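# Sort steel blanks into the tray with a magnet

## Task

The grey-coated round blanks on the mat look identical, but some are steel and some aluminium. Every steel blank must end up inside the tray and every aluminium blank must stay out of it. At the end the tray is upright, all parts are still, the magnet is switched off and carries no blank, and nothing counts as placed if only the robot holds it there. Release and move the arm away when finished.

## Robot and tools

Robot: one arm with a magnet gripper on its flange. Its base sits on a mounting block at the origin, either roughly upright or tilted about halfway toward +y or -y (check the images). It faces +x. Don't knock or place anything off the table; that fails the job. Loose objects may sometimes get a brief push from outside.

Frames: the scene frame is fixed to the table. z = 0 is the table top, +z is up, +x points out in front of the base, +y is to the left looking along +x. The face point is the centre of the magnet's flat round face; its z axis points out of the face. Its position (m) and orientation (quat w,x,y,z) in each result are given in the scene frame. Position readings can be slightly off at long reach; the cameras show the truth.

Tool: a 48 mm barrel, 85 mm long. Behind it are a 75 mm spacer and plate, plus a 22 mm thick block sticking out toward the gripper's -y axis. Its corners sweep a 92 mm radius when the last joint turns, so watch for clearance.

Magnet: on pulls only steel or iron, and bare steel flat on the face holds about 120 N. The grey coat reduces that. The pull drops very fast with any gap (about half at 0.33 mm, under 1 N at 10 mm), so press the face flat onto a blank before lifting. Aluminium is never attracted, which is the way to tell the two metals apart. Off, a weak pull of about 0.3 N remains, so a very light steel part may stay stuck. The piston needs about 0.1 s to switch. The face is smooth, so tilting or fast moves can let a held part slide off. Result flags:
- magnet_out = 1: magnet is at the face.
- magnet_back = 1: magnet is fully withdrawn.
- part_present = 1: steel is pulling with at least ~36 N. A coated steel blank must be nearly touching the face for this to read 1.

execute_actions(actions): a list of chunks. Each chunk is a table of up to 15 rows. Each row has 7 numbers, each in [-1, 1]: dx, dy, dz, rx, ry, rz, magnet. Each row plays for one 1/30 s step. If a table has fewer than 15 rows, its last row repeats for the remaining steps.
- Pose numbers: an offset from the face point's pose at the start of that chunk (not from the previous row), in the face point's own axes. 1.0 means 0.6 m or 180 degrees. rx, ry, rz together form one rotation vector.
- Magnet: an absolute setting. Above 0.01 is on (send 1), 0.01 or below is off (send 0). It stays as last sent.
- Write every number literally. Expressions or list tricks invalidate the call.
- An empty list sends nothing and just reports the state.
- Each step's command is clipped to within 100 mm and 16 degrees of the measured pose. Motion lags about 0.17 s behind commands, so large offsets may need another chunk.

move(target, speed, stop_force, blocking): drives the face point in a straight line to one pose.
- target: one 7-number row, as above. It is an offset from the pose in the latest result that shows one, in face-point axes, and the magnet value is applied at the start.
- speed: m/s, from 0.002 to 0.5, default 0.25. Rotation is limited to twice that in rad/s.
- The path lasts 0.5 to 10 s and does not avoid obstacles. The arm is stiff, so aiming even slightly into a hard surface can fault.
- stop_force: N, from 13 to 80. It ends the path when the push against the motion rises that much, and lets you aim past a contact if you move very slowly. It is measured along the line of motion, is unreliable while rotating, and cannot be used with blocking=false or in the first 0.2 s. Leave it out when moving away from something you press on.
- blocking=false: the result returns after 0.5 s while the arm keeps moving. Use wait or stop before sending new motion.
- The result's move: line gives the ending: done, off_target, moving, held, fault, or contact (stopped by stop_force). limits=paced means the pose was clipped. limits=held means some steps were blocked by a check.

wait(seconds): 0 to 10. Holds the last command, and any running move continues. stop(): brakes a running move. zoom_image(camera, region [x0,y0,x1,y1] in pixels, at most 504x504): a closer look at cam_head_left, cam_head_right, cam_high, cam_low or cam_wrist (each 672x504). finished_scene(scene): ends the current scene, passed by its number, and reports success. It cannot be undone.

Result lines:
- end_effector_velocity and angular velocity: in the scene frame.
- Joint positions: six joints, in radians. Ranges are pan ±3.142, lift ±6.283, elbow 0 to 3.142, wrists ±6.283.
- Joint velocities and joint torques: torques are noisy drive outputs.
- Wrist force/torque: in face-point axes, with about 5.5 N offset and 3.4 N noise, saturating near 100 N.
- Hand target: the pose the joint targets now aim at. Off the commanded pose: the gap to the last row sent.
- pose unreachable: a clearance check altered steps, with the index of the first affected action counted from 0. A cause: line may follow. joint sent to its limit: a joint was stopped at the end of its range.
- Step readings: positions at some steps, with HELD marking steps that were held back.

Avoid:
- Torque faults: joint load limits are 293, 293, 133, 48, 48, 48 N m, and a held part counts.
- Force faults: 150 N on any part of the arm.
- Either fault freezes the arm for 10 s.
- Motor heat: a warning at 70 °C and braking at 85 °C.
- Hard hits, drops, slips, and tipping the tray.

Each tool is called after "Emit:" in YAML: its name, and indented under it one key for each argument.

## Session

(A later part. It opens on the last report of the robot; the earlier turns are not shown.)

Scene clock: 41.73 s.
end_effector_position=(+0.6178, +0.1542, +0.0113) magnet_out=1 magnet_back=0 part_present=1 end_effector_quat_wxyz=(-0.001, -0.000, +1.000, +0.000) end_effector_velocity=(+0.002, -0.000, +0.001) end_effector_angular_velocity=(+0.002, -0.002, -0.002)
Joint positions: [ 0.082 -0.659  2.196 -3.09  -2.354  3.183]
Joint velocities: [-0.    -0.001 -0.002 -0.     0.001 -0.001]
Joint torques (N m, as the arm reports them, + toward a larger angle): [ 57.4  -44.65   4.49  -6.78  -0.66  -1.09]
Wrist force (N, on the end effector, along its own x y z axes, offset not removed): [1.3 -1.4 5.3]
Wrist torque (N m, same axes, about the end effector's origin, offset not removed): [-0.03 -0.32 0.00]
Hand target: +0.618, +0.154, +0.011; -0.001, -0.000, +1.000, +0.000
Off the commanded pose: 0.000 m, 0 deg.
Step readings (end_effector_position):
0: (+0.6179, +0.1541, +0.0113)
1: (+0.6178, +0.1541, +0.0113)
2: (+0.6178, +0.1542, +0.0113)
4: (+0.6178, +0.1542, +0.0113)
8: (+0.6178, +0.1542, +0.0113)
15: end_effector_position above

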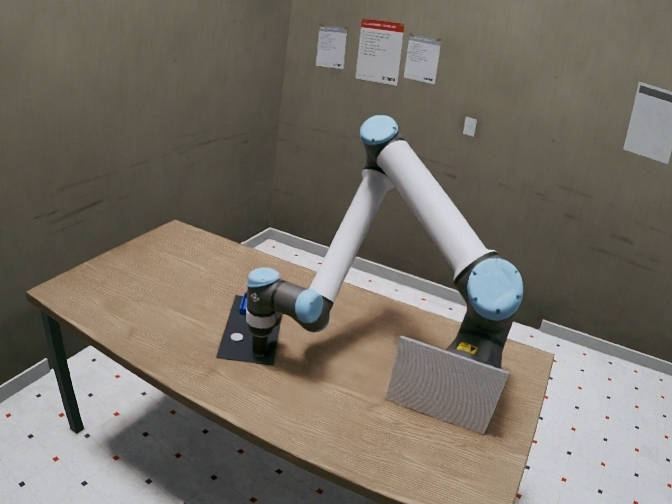

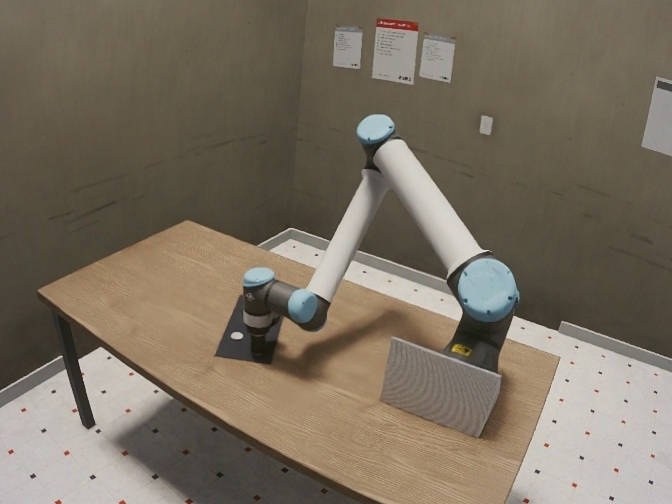

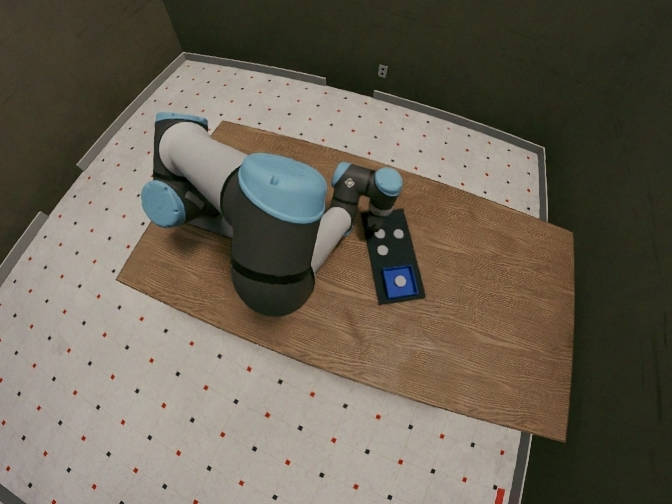

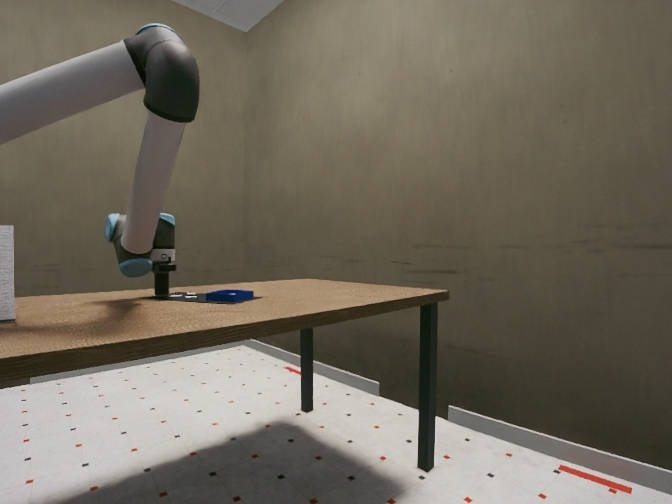

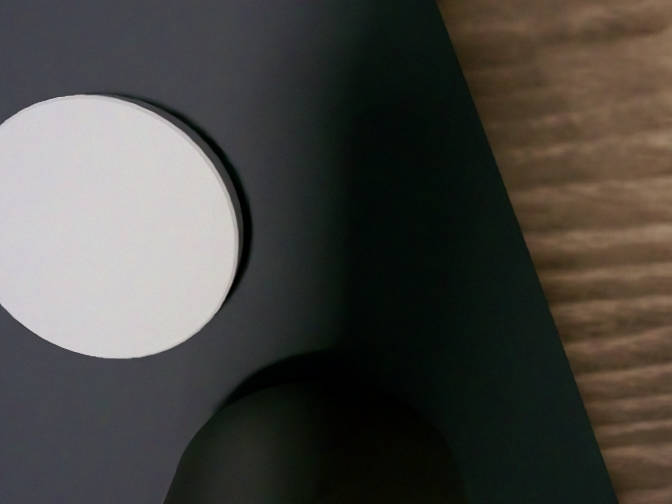

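Emit:
move:
  target: [0,0,-0.061,0,0,0,1]

Emit:
move:
  target: [-0.259,-0.356,0,0,0,0,1]
  speed: 0.35

Emit:
move:
  target: [0,0,0.035,0,0,0,1]
  speed: 0.1

Emit:
move:
  target: [0,0,-0.05,0,0,0,0]
  speed: 0.1

Emit:
move:
  target: [0.089,0.316,0.076,0,0,0,0]

Emit:
execute_actions:
  actions:
    - [[0,0,0,0,0,0,1]]

Emit:
move:
  target: [0,0,-0.08,0,0,0,1]

Scene clock: 44.43 s.
end_effector_position=(+0.6177, +0.1542, +0.0476) magnet_out=1 magnet_back=0 part_present=1 end_effector_quat_wxyz=(-0.001, -0.000, +1.000, +0.000) end_effector_velocity=(+0.001, -0.000, +0.002) end_effector_angular_velocity=(-0.000, -0.001, -0.002)
Joint positions: [ 0.123 -0.719  2.201 -2.993 -2.352  3.241]
Joint velocities: [ 0.002 -0.003 -0.001  0.006 -0.     0.005]
Joint torques (N m, as the arm reports them, + toward a larger angle): [ 70.93 -66.45 -15.06   0.02   1.53   4.67]
Wrist force (N, on the end effector, along its own x y z axes, offset not removed): [-1.9 -1.1 5.3]
Wrist torque (N m, same axes, about the end effector's origin, offset not removed): [-0.15 0.06 -0.13]
Hand target: +0.618, +0.154, +0.048; -0.001, -0.000, +1.000, +0.000
Off the commanded pose: 0.000 m, 0 deg.
move: done

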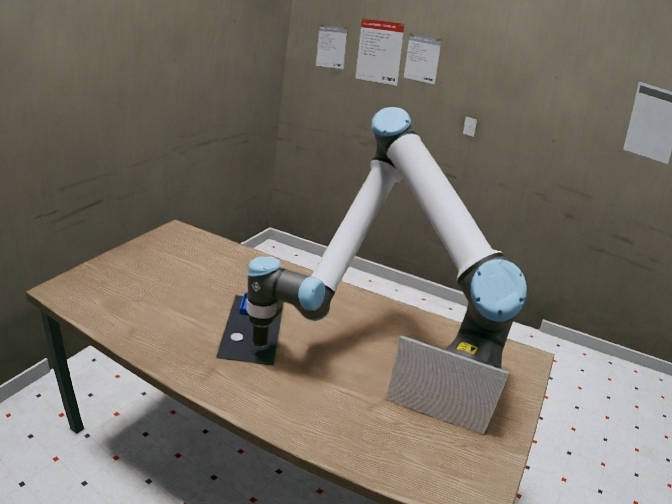

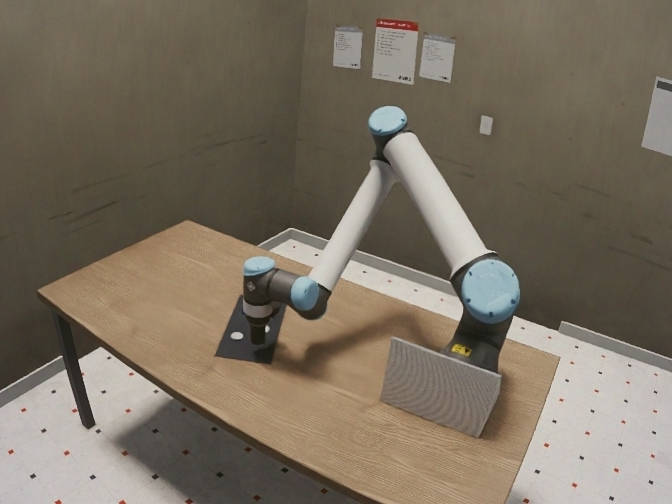

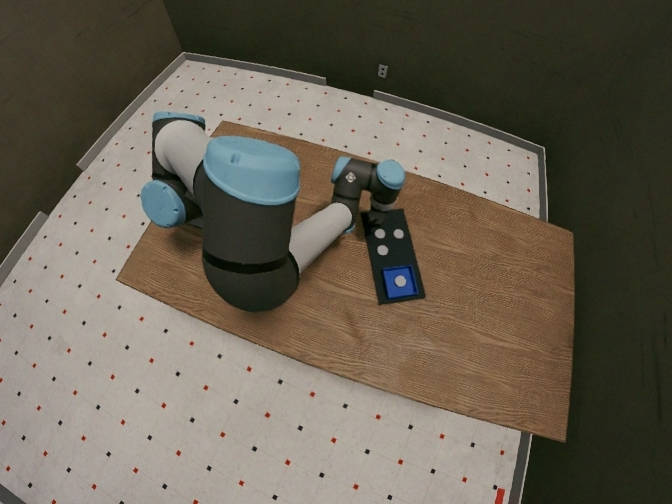

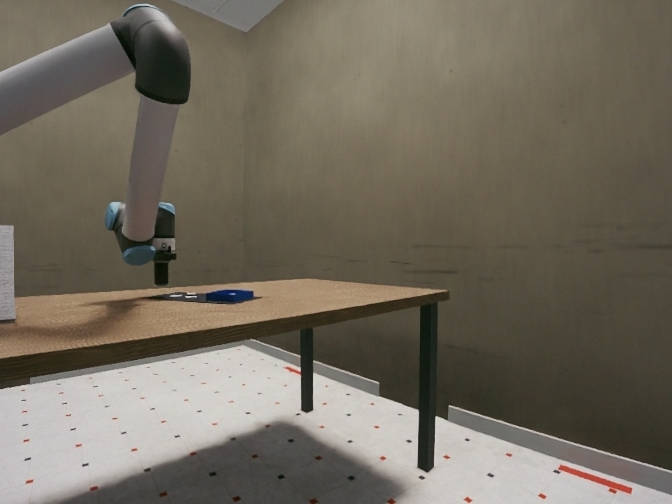

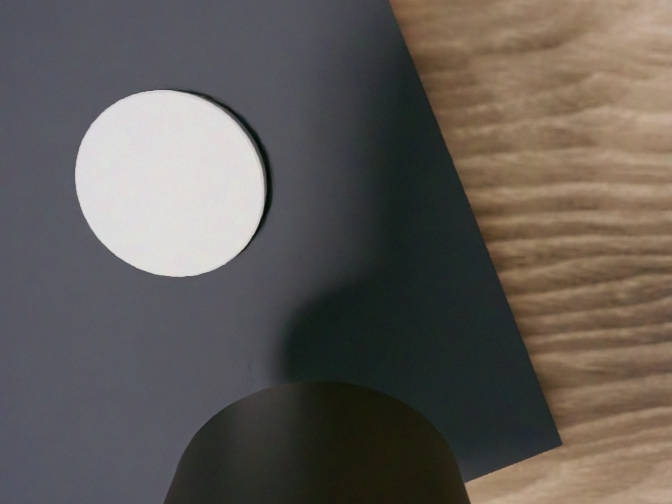

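Scene clock: 45.83 s.
end_effector_position=(+0.7727, -0.0593, +0.0477) magnet_out=1 magnet_back=0 part_present=1 end_effector_quat_wxyz=(-0.001, -0.000, +1.000, +0.000) end_effector_velocity=(+0.000, -0.000, -0.000) end_effector_angular_velocity=(+0.001, +0.001, +0.000)
Joint positions: [-0.088 -0.89   2.008 -2.838 -2.342  2.945]
Joint velocities: [-0.001 -0.001 -0.001  0.002  0.001 -0.   ]
Joint torques (N m, as the arm reports them, + toward a larger angle): [ 43.64 -69.75 -19.38   1.06   1.4   -2.56]
Wrist force (N, on the end effector, along its own x y z axes, offset not removed): [-1.1 -2.8 -0.2]
Wrist torque (N m, same axes, about the end effector's origin, offset not removed): [-0.20 -0.06 0.01]
Hand target: +0.773, -0.059, +0.048; -0.001, -0.000, +1.000, +0.000
Off the commanded pose: 0.001 m, 0 deg.
move: done

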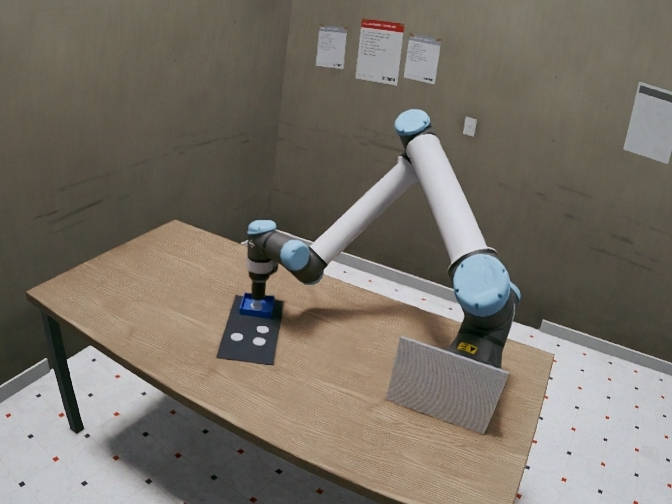

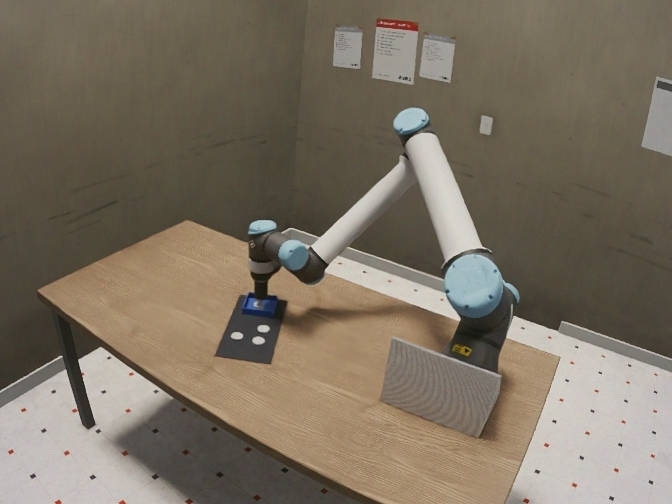

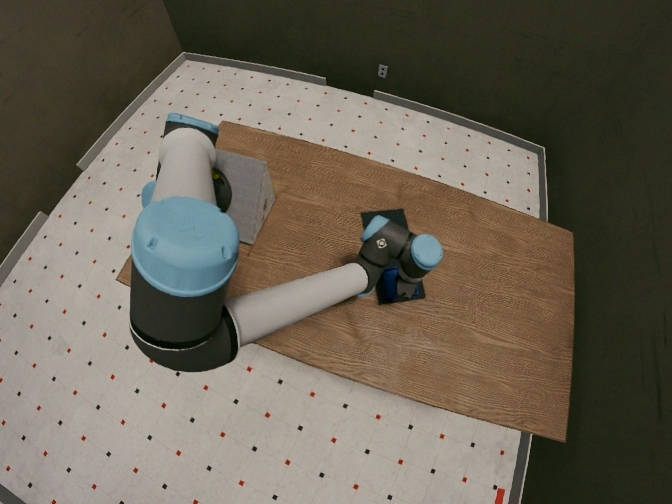

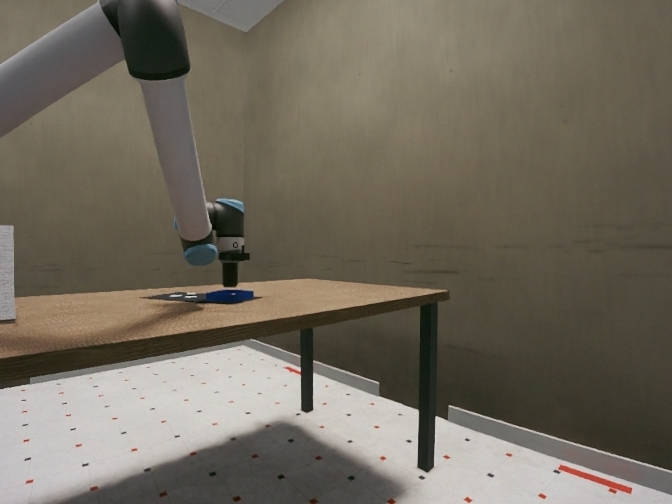

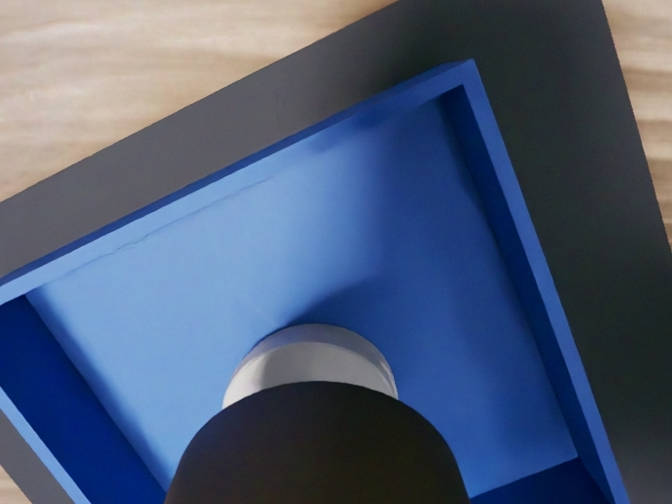

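Scene clock: 46.67 s.
end_effector_position=(+0.7728, -0.0593, +0.0269) magnet_out=1 magnet_back=0 part_present=1 end_effector_quat_wxyz=(-0.001, -0.000, +1.000, +0.000) end_effector_velocity=(+0.000, -0.000, -0.001) end_effector_angular_velocity=(-0.001, -0.001, +0.000)
Joint positions: [-0.107 -0.863  2.007 -2.883 -2.339  2.919]
Joint velocities: [-0.     0.001  0.    -0.004 -0.001 -0.002]
Joint torques (N m, as the arm reports them, + toward a larger angle): [ 46.51 -39.65 -18.54  -7.16   1.34  -2.99]
Wrist force (N, on the end effector, along its own x y z axes, offset not removed): [-0.2 -2.6 2.7]
Wrist torque (N m, same axes, about the end effector's origin, offset not removed): [-0.15 -0.14 -0.19]
Hand target: +0.773, -0.059, +0.027; -0.001, -0.000, +1.000, +0.000
Off the commanded pose: 0.000 m, 0 deg.
move: done

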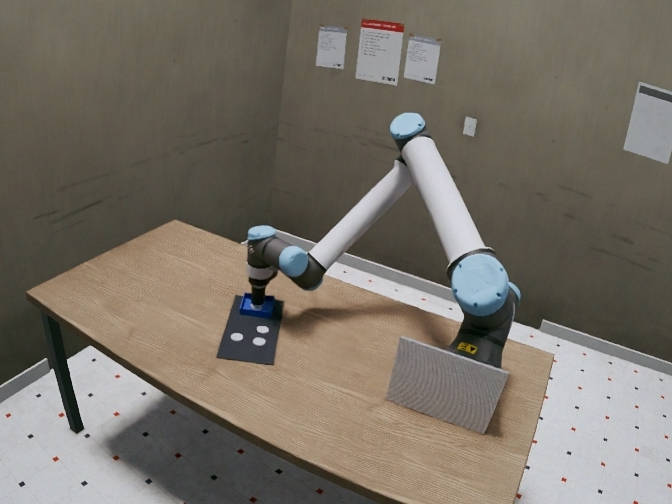

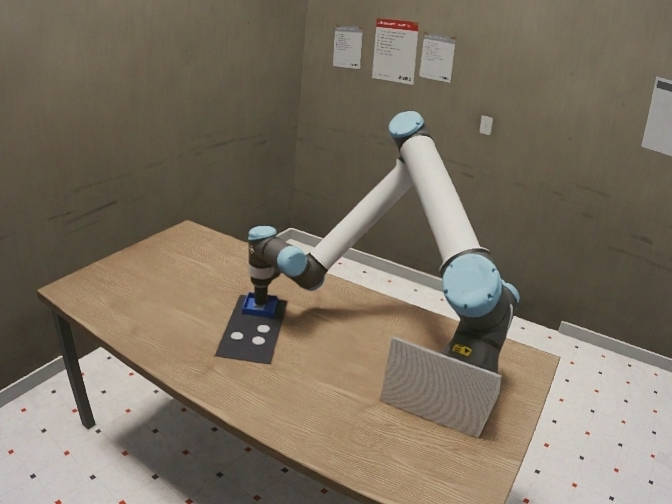

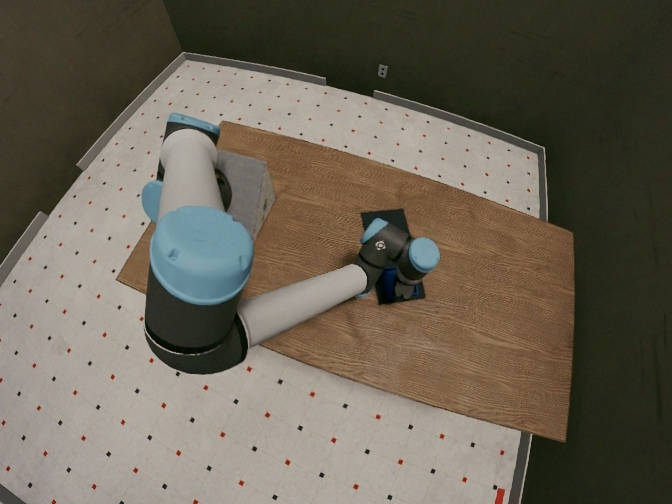

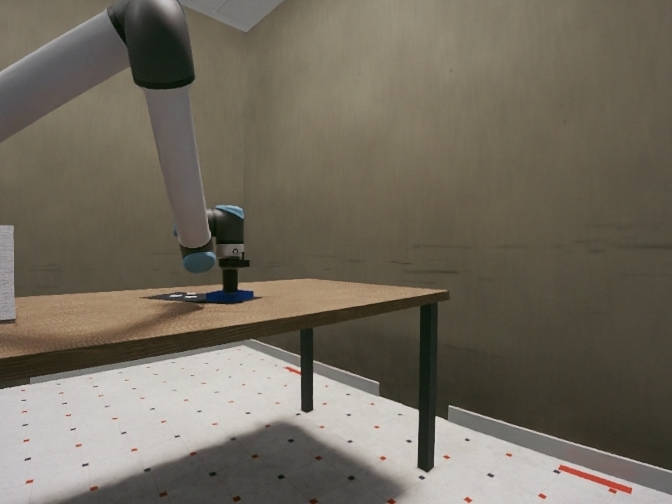

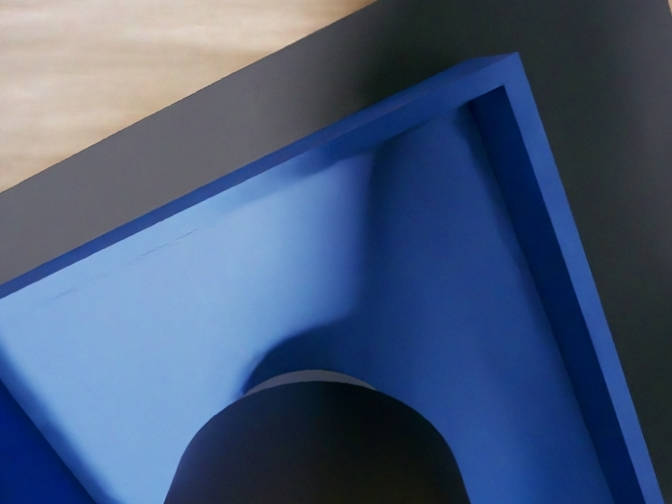

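Scene clock: 47.53 s.
end_effector_position=(+0.7726, -0.0592, +0.0567) magnet_out=0 magnet_back=1 part_present=0 end_effector_quat_wxyz=(-0.001, -0.000, +1.000, +0.000) end_effector_velocity=(-0.002, +0.000, +0.000) end_effector_angular_velocity=(-0.001, +0.003, -0.000)
Joint positions: [-0.08  -0.902  2.009 -2.819 -2.343  2.957]
Joint velocities: [ 0.    -0.002  0.002  0.004 -0.001  0.003]
Joint torques (N m, as the arm reports them, + toward a larger angle): [ 72.28 -71.85 -17.78   0.46  -2.13   4.13]
Wrist force (N, on the end effector, along its own x y z axes, offset not removed): [0.8 -0.2 -1.2]
Wrist torque (N m, same axes, about the end effector's origin, offset not removed): [0.08 -0.37 -0.08]
Hand target: +0.773, -0.059, +0.057; -0.001, -0.000, +1.000, +0.000
Off the commanded pose: 0.000 m, 0 deg.
move: done

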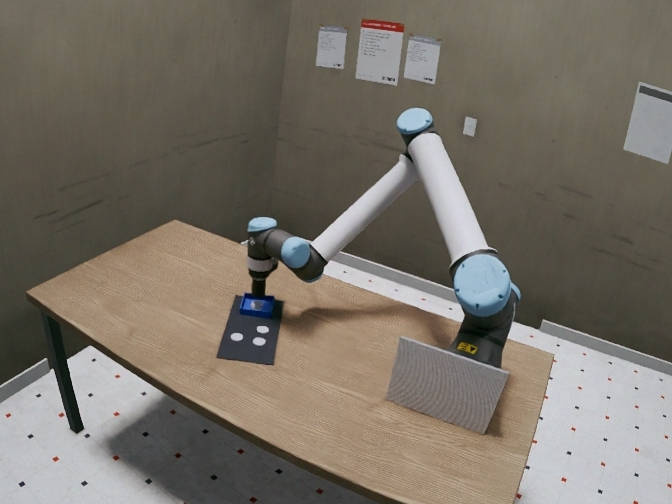

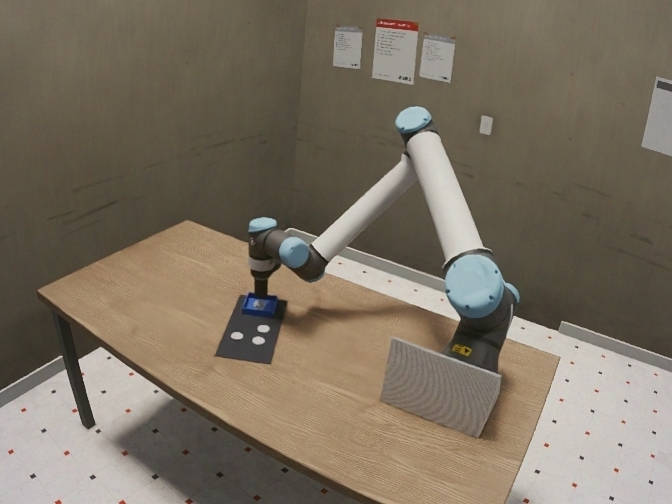

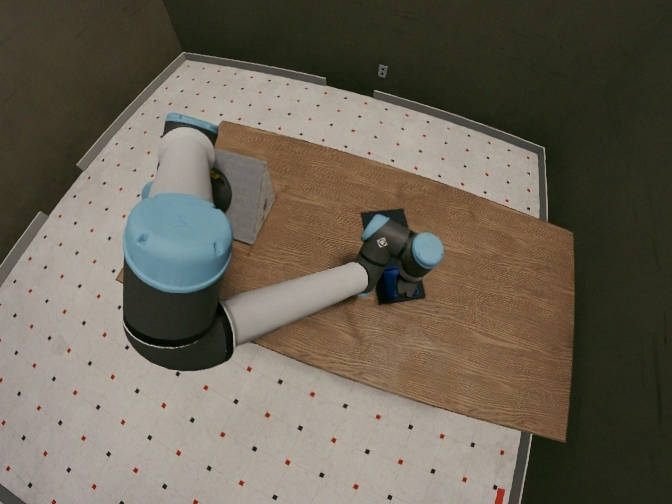

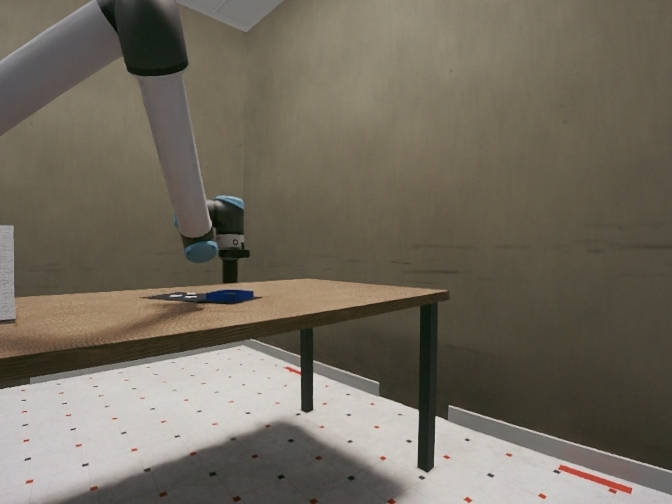

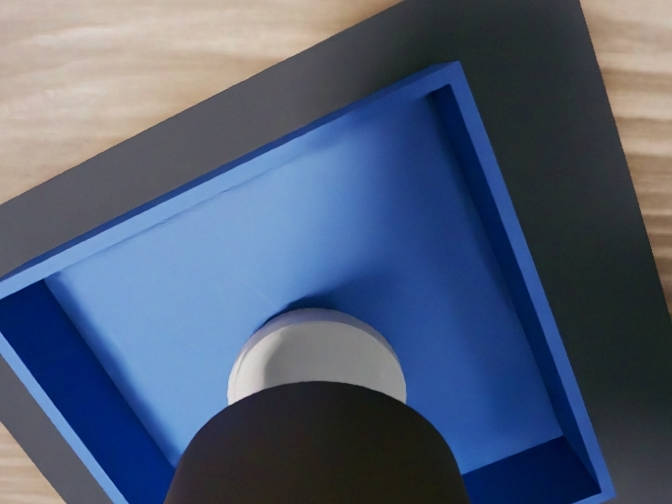

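Scene clock: 48.93 s.
end_effector_position=(+0.7195, +0.1300, +0.0110) magnet_out=0 magnet_back=1 part_present=0 end_effector_quat_wxyz=(-0.001, -0.000, +1.000, +0.000) end_effector_velocity=(-0.000, +0.002, -0.000) end_effector_angular_velocity=(+0.001, +0.000, -0.002)
Joint positions: [ 0.054 -0.665  2.028 -2.944 -2.354  3.144]
Joint velocities: [ 0.001  0.003 -0.001  0.     0.001  0.004]
Joint torques (N m, as the arm reports them, + toward a larger angle): [ 75.46 -40.15 -16.9   -6.92  -1.97   3.77]
Wrist force (N, on the end effector, along its own x y z axes, offset not removed): [0.0 -0.9 3.6]
Wrist torque (N m, same axes, about the end effector's origin, offset not removed): [0.01 -0.24 -0.18]
Hand target: +0.719, +0.130, +0.011; -0.001, -0.000, +1.000, +0.000
Off the commanded pose: 0.001 m, 0 deg.
move: done

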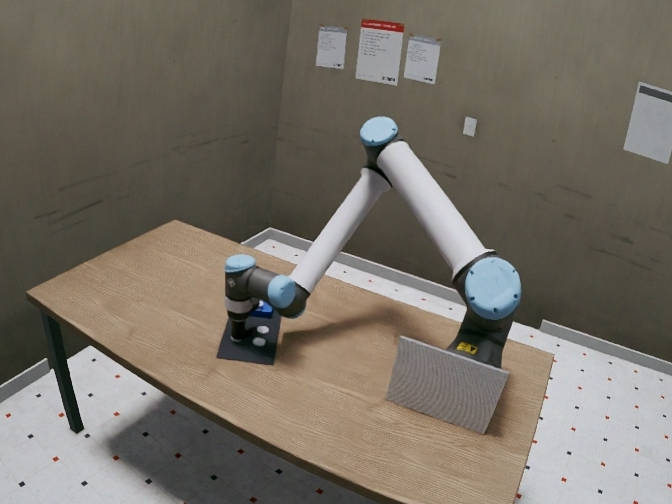

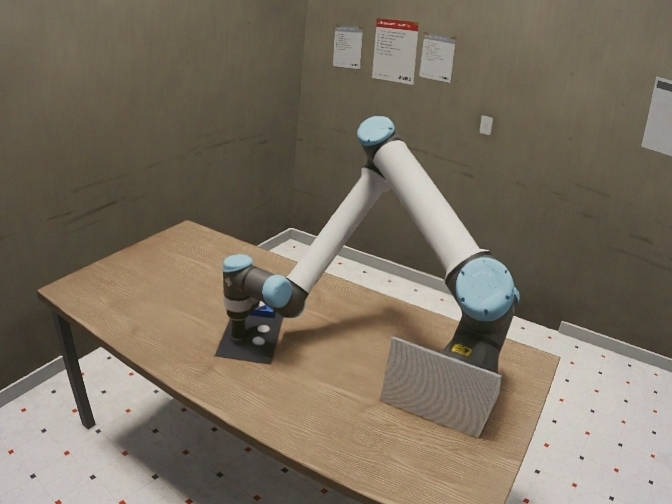

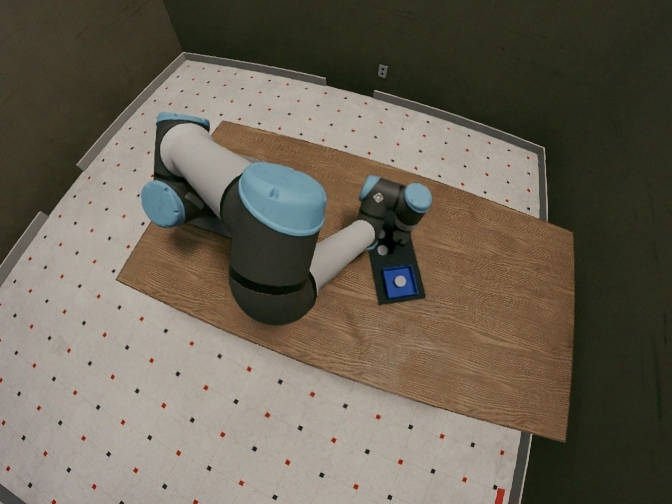

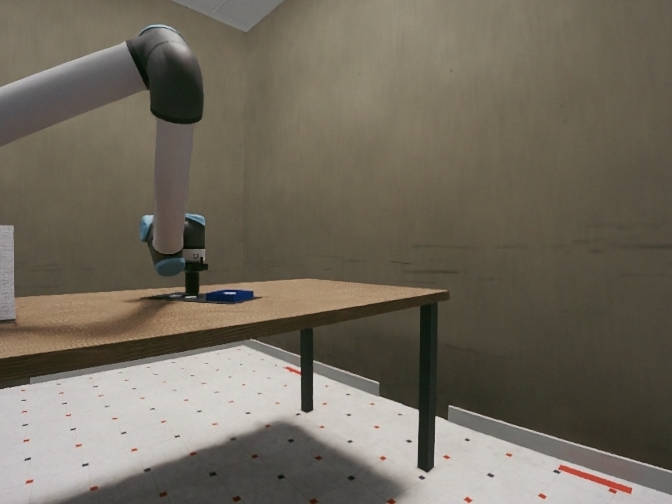

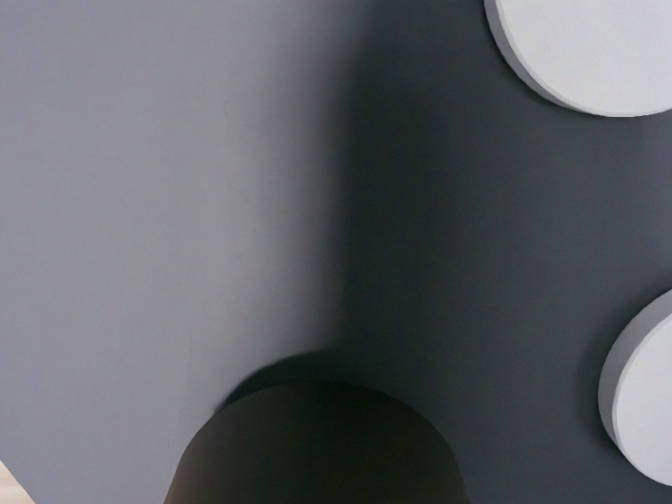

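Scene clock: 49.43 s.
end_effector_position=(+0.7195, +0.1301, +0.0110) magnet_out=1 magnet_back=0 part_present=0 end_effector_quat_wxyz=(-0.001, -0.000, +1.000, +0.000) end_effector_velocity=(-0.000, -0.001, -0.001) end_effector_angular_velocity=(-0.001, +0.001, -0.000)
Joint positions: [ 0.054 -0.665  2.028 -2.944 -2.354  3.144]
Joint velocities: [-0.001  0.     0.    -0.    -0.001 -0.   ]
Joint torques (N m, as the arm reports them, + toward a larger angle): [ 65.62 -58.52 -10.43  -6.82  -1.98  -0.16]
Wrist force (N, on the end effector, along its own x y z axes, offset not removed): [1.8 0.3 3.7]
Wrist torque (N m, same axes, about the end effector's origin, offset not removed): [0.25 -0.36 -0.21]
Hand target: +0.719, +0.130, +0.011; -0.001, -0.000, +1.000, +0.000
Off the commanded pose: 0.000 m, 0 deg.
Step readings (end_effector_position):
0: (+0.7195, +0.1300, +0.0110)
1: (+0.7195, +0.1301, +0.0110)
2: (+0.7195, +0.1301, +0.0110)
4: (+0.7195, +0.1301, +0.0110)
8: (+0.7195, +0.1301, +0.0110)
15: end_effector_position above

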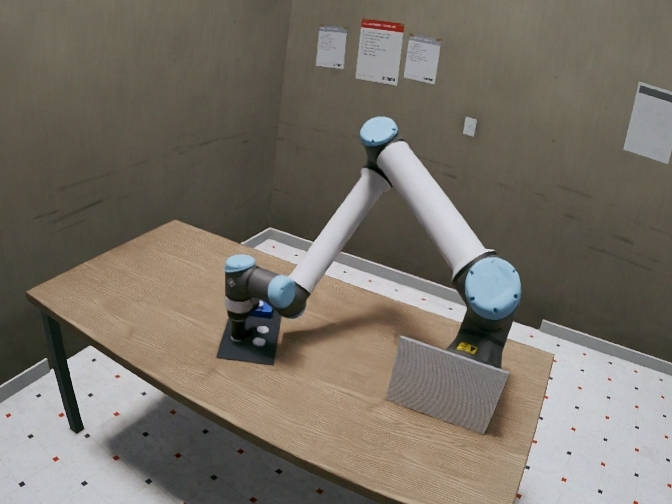

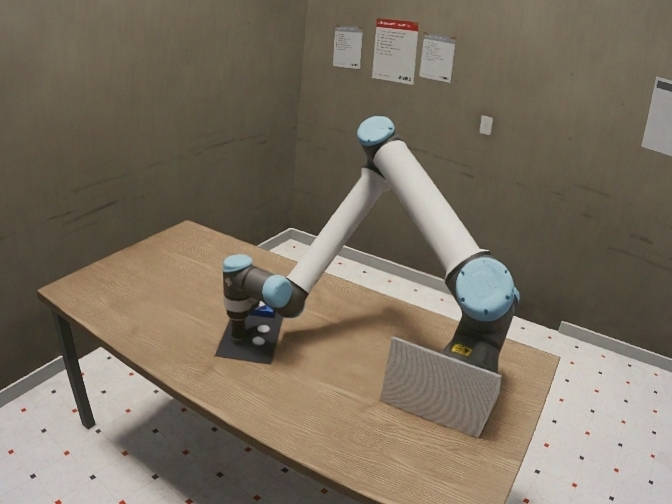

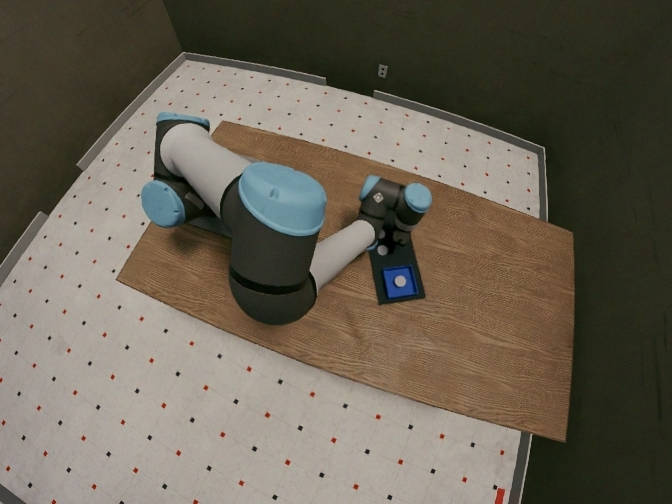

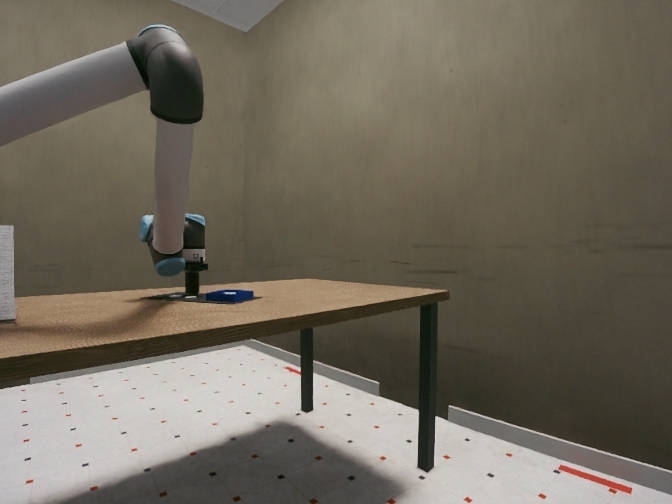

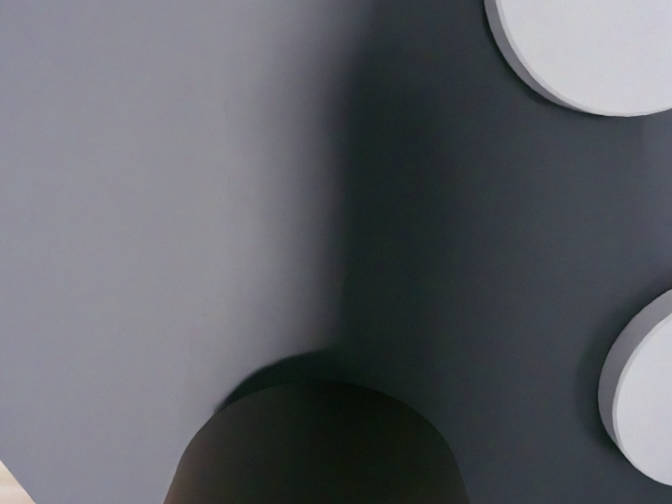

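Scene clock: 50.33 s.
end_effector_position=(+0.7194, +0.1302, +0.0588) magnet_out=1 magnet_back=0 part_present=0 end_effector_quat_wxyz=(-0.001, -0.000, +1.000, +0.000) end_effector_velocity=(-0.000, -0.000, +0.001) end_effector_angular_velocity=(+0.002, +0.003, -0.001)
Joint positions: [ 0.101 -0.731  2.031 -2.835 -2.353  3.21 ]
Joint velocities: [-0.    -0.002 -0.     0.006  0.002  0.003]
Joint torques (N m, as the arm reports them, + toward a larger angle): [ 73.65 -66.5  -21.09   0.7    1.6    3.65]
Wrist force (N, on the end effector, along its own x y z axes, offset not removed): [0.1 -0.4 1.7]
Wrist torque (N m, same axes, about the end effector's origin, offset not removed): [-0.01 -0.21 -0.04]
Hand target: +0.719, +0.130, +0.059; -0.001, -0.000, +1.000, +0.000
Off the commanded pose: 0.000 m, 0 deg.
move: done

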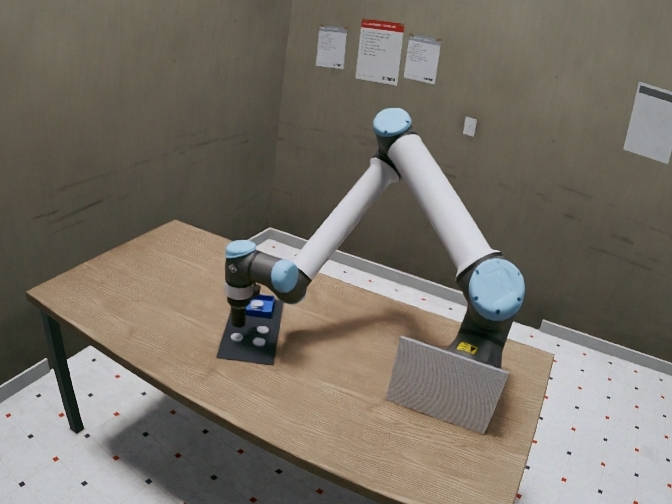

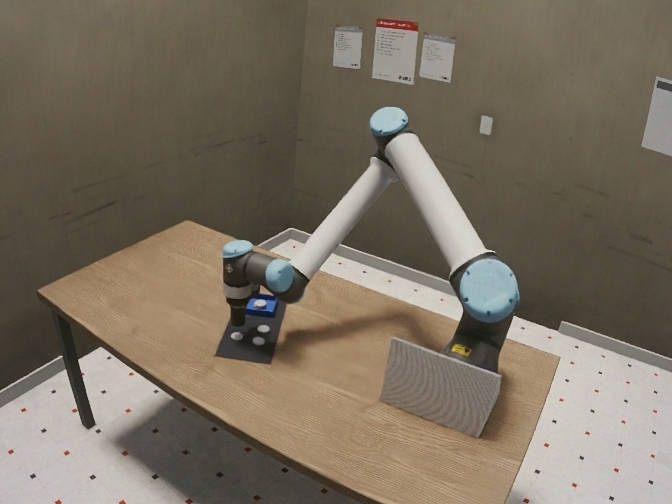

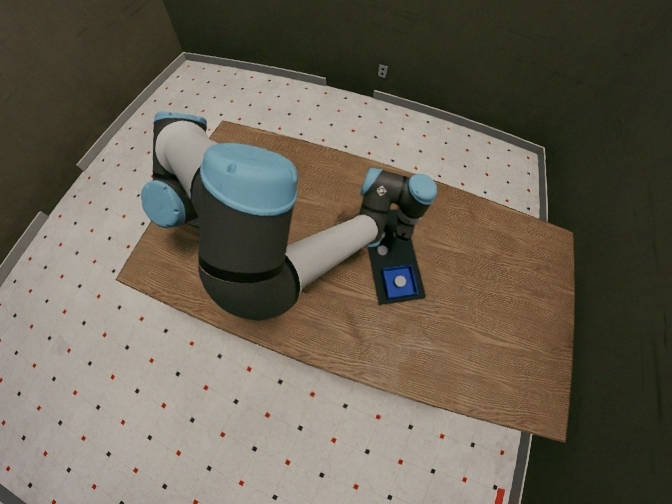

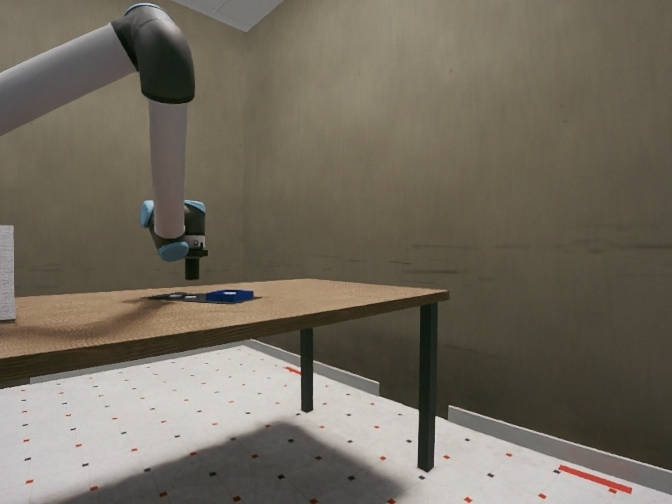

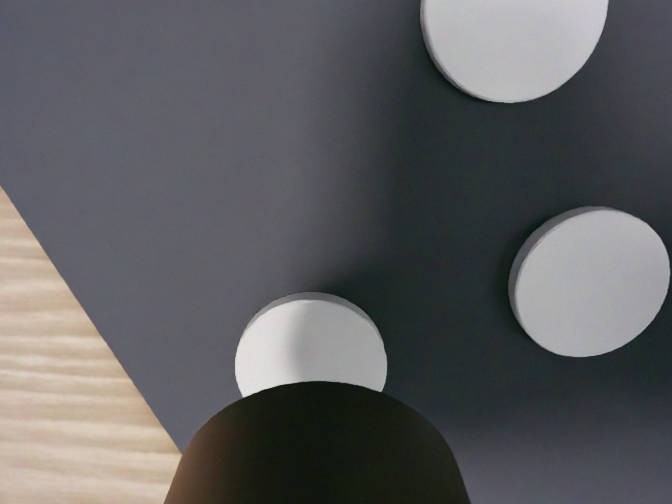

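Emit:
move:
  target: [0,0,-0.12,0,0,0,0]

Emit:
finished_scene:
  scene: 1

Scene clock: 52.20 s.
end_effector_position=(+0.7194, +0.1302, +0.1305) magnet_out=0 magnet_back=1 part_present=0 end_effector_quat_wxyz=(-0.001, -0.000, +1.000, +0.000) end_effector_velocity=(-0.001, +0.001, +0.001) end_effector_angular_velocity=(-0.001, +0.003, +0.002)
Joint positions: [ 0.169 -0.823  2.021 -2.664 -2.348  3.306]
Joint velocities: [ 0.002 -0.002  0.001  0.007 -0.     0.004]
Joint torques (N m, as the arm reports them, + toward a larger angle): [ 72.26 -65.6  -25.05   0.22   1.5    3.33]
Wrist force (N, on the end effector, along its own x y z axes, offset not removed): [-0.1 -2.6 2.6]
Wrist torque (N m, same axes, about the end effector's origin, offset not removed): [-0.19 -0.24 -0.06]
Hand target: +0.719, +0.130, +0.131; -0.001, -0.000, +1.000, +0.000
Off the commanded pose: 0.000 m, 0 deg.
move: done

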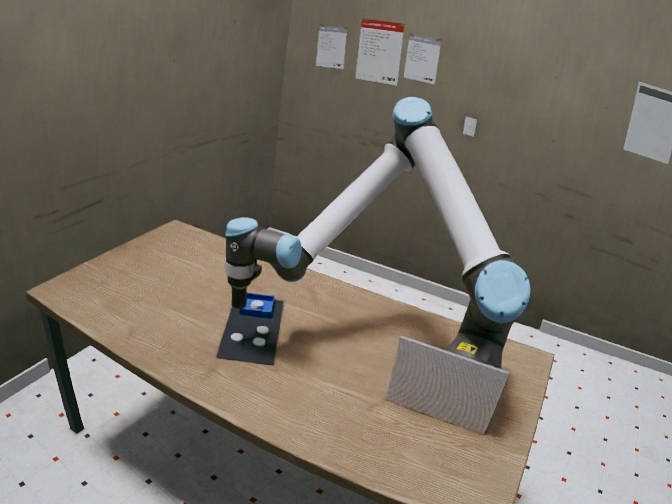

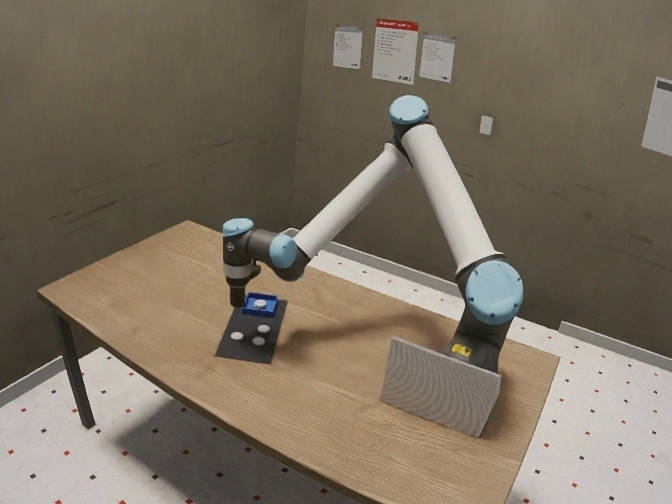

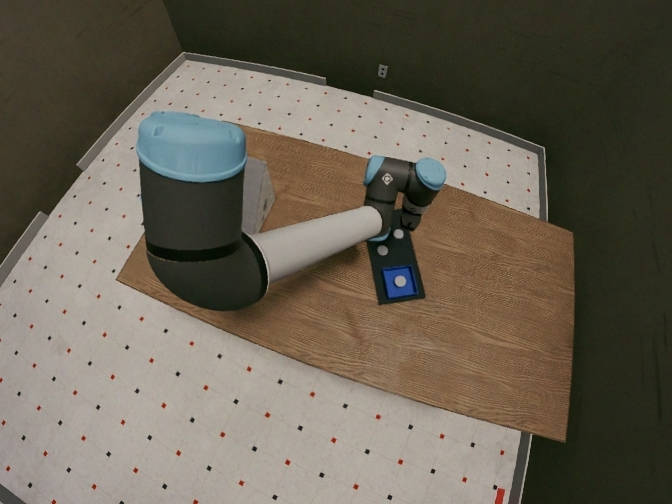

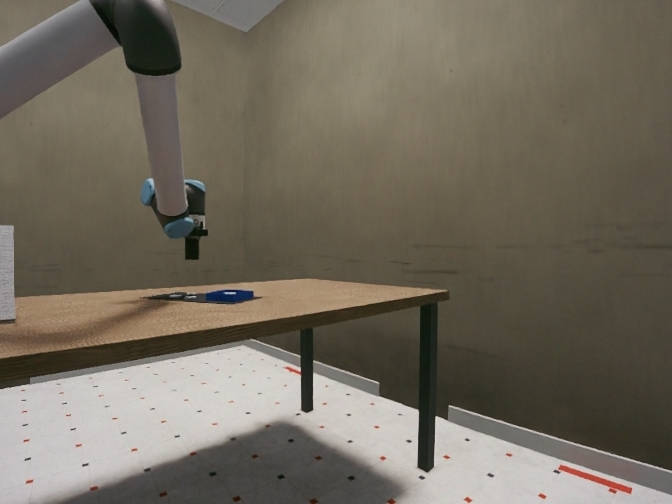

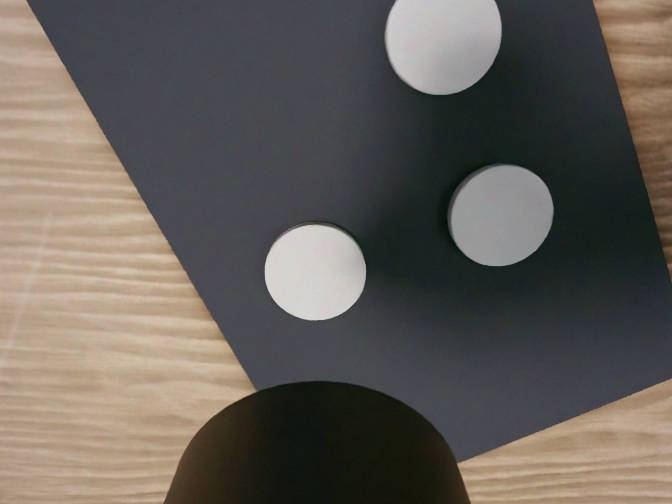

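The scene is finished: the task was done.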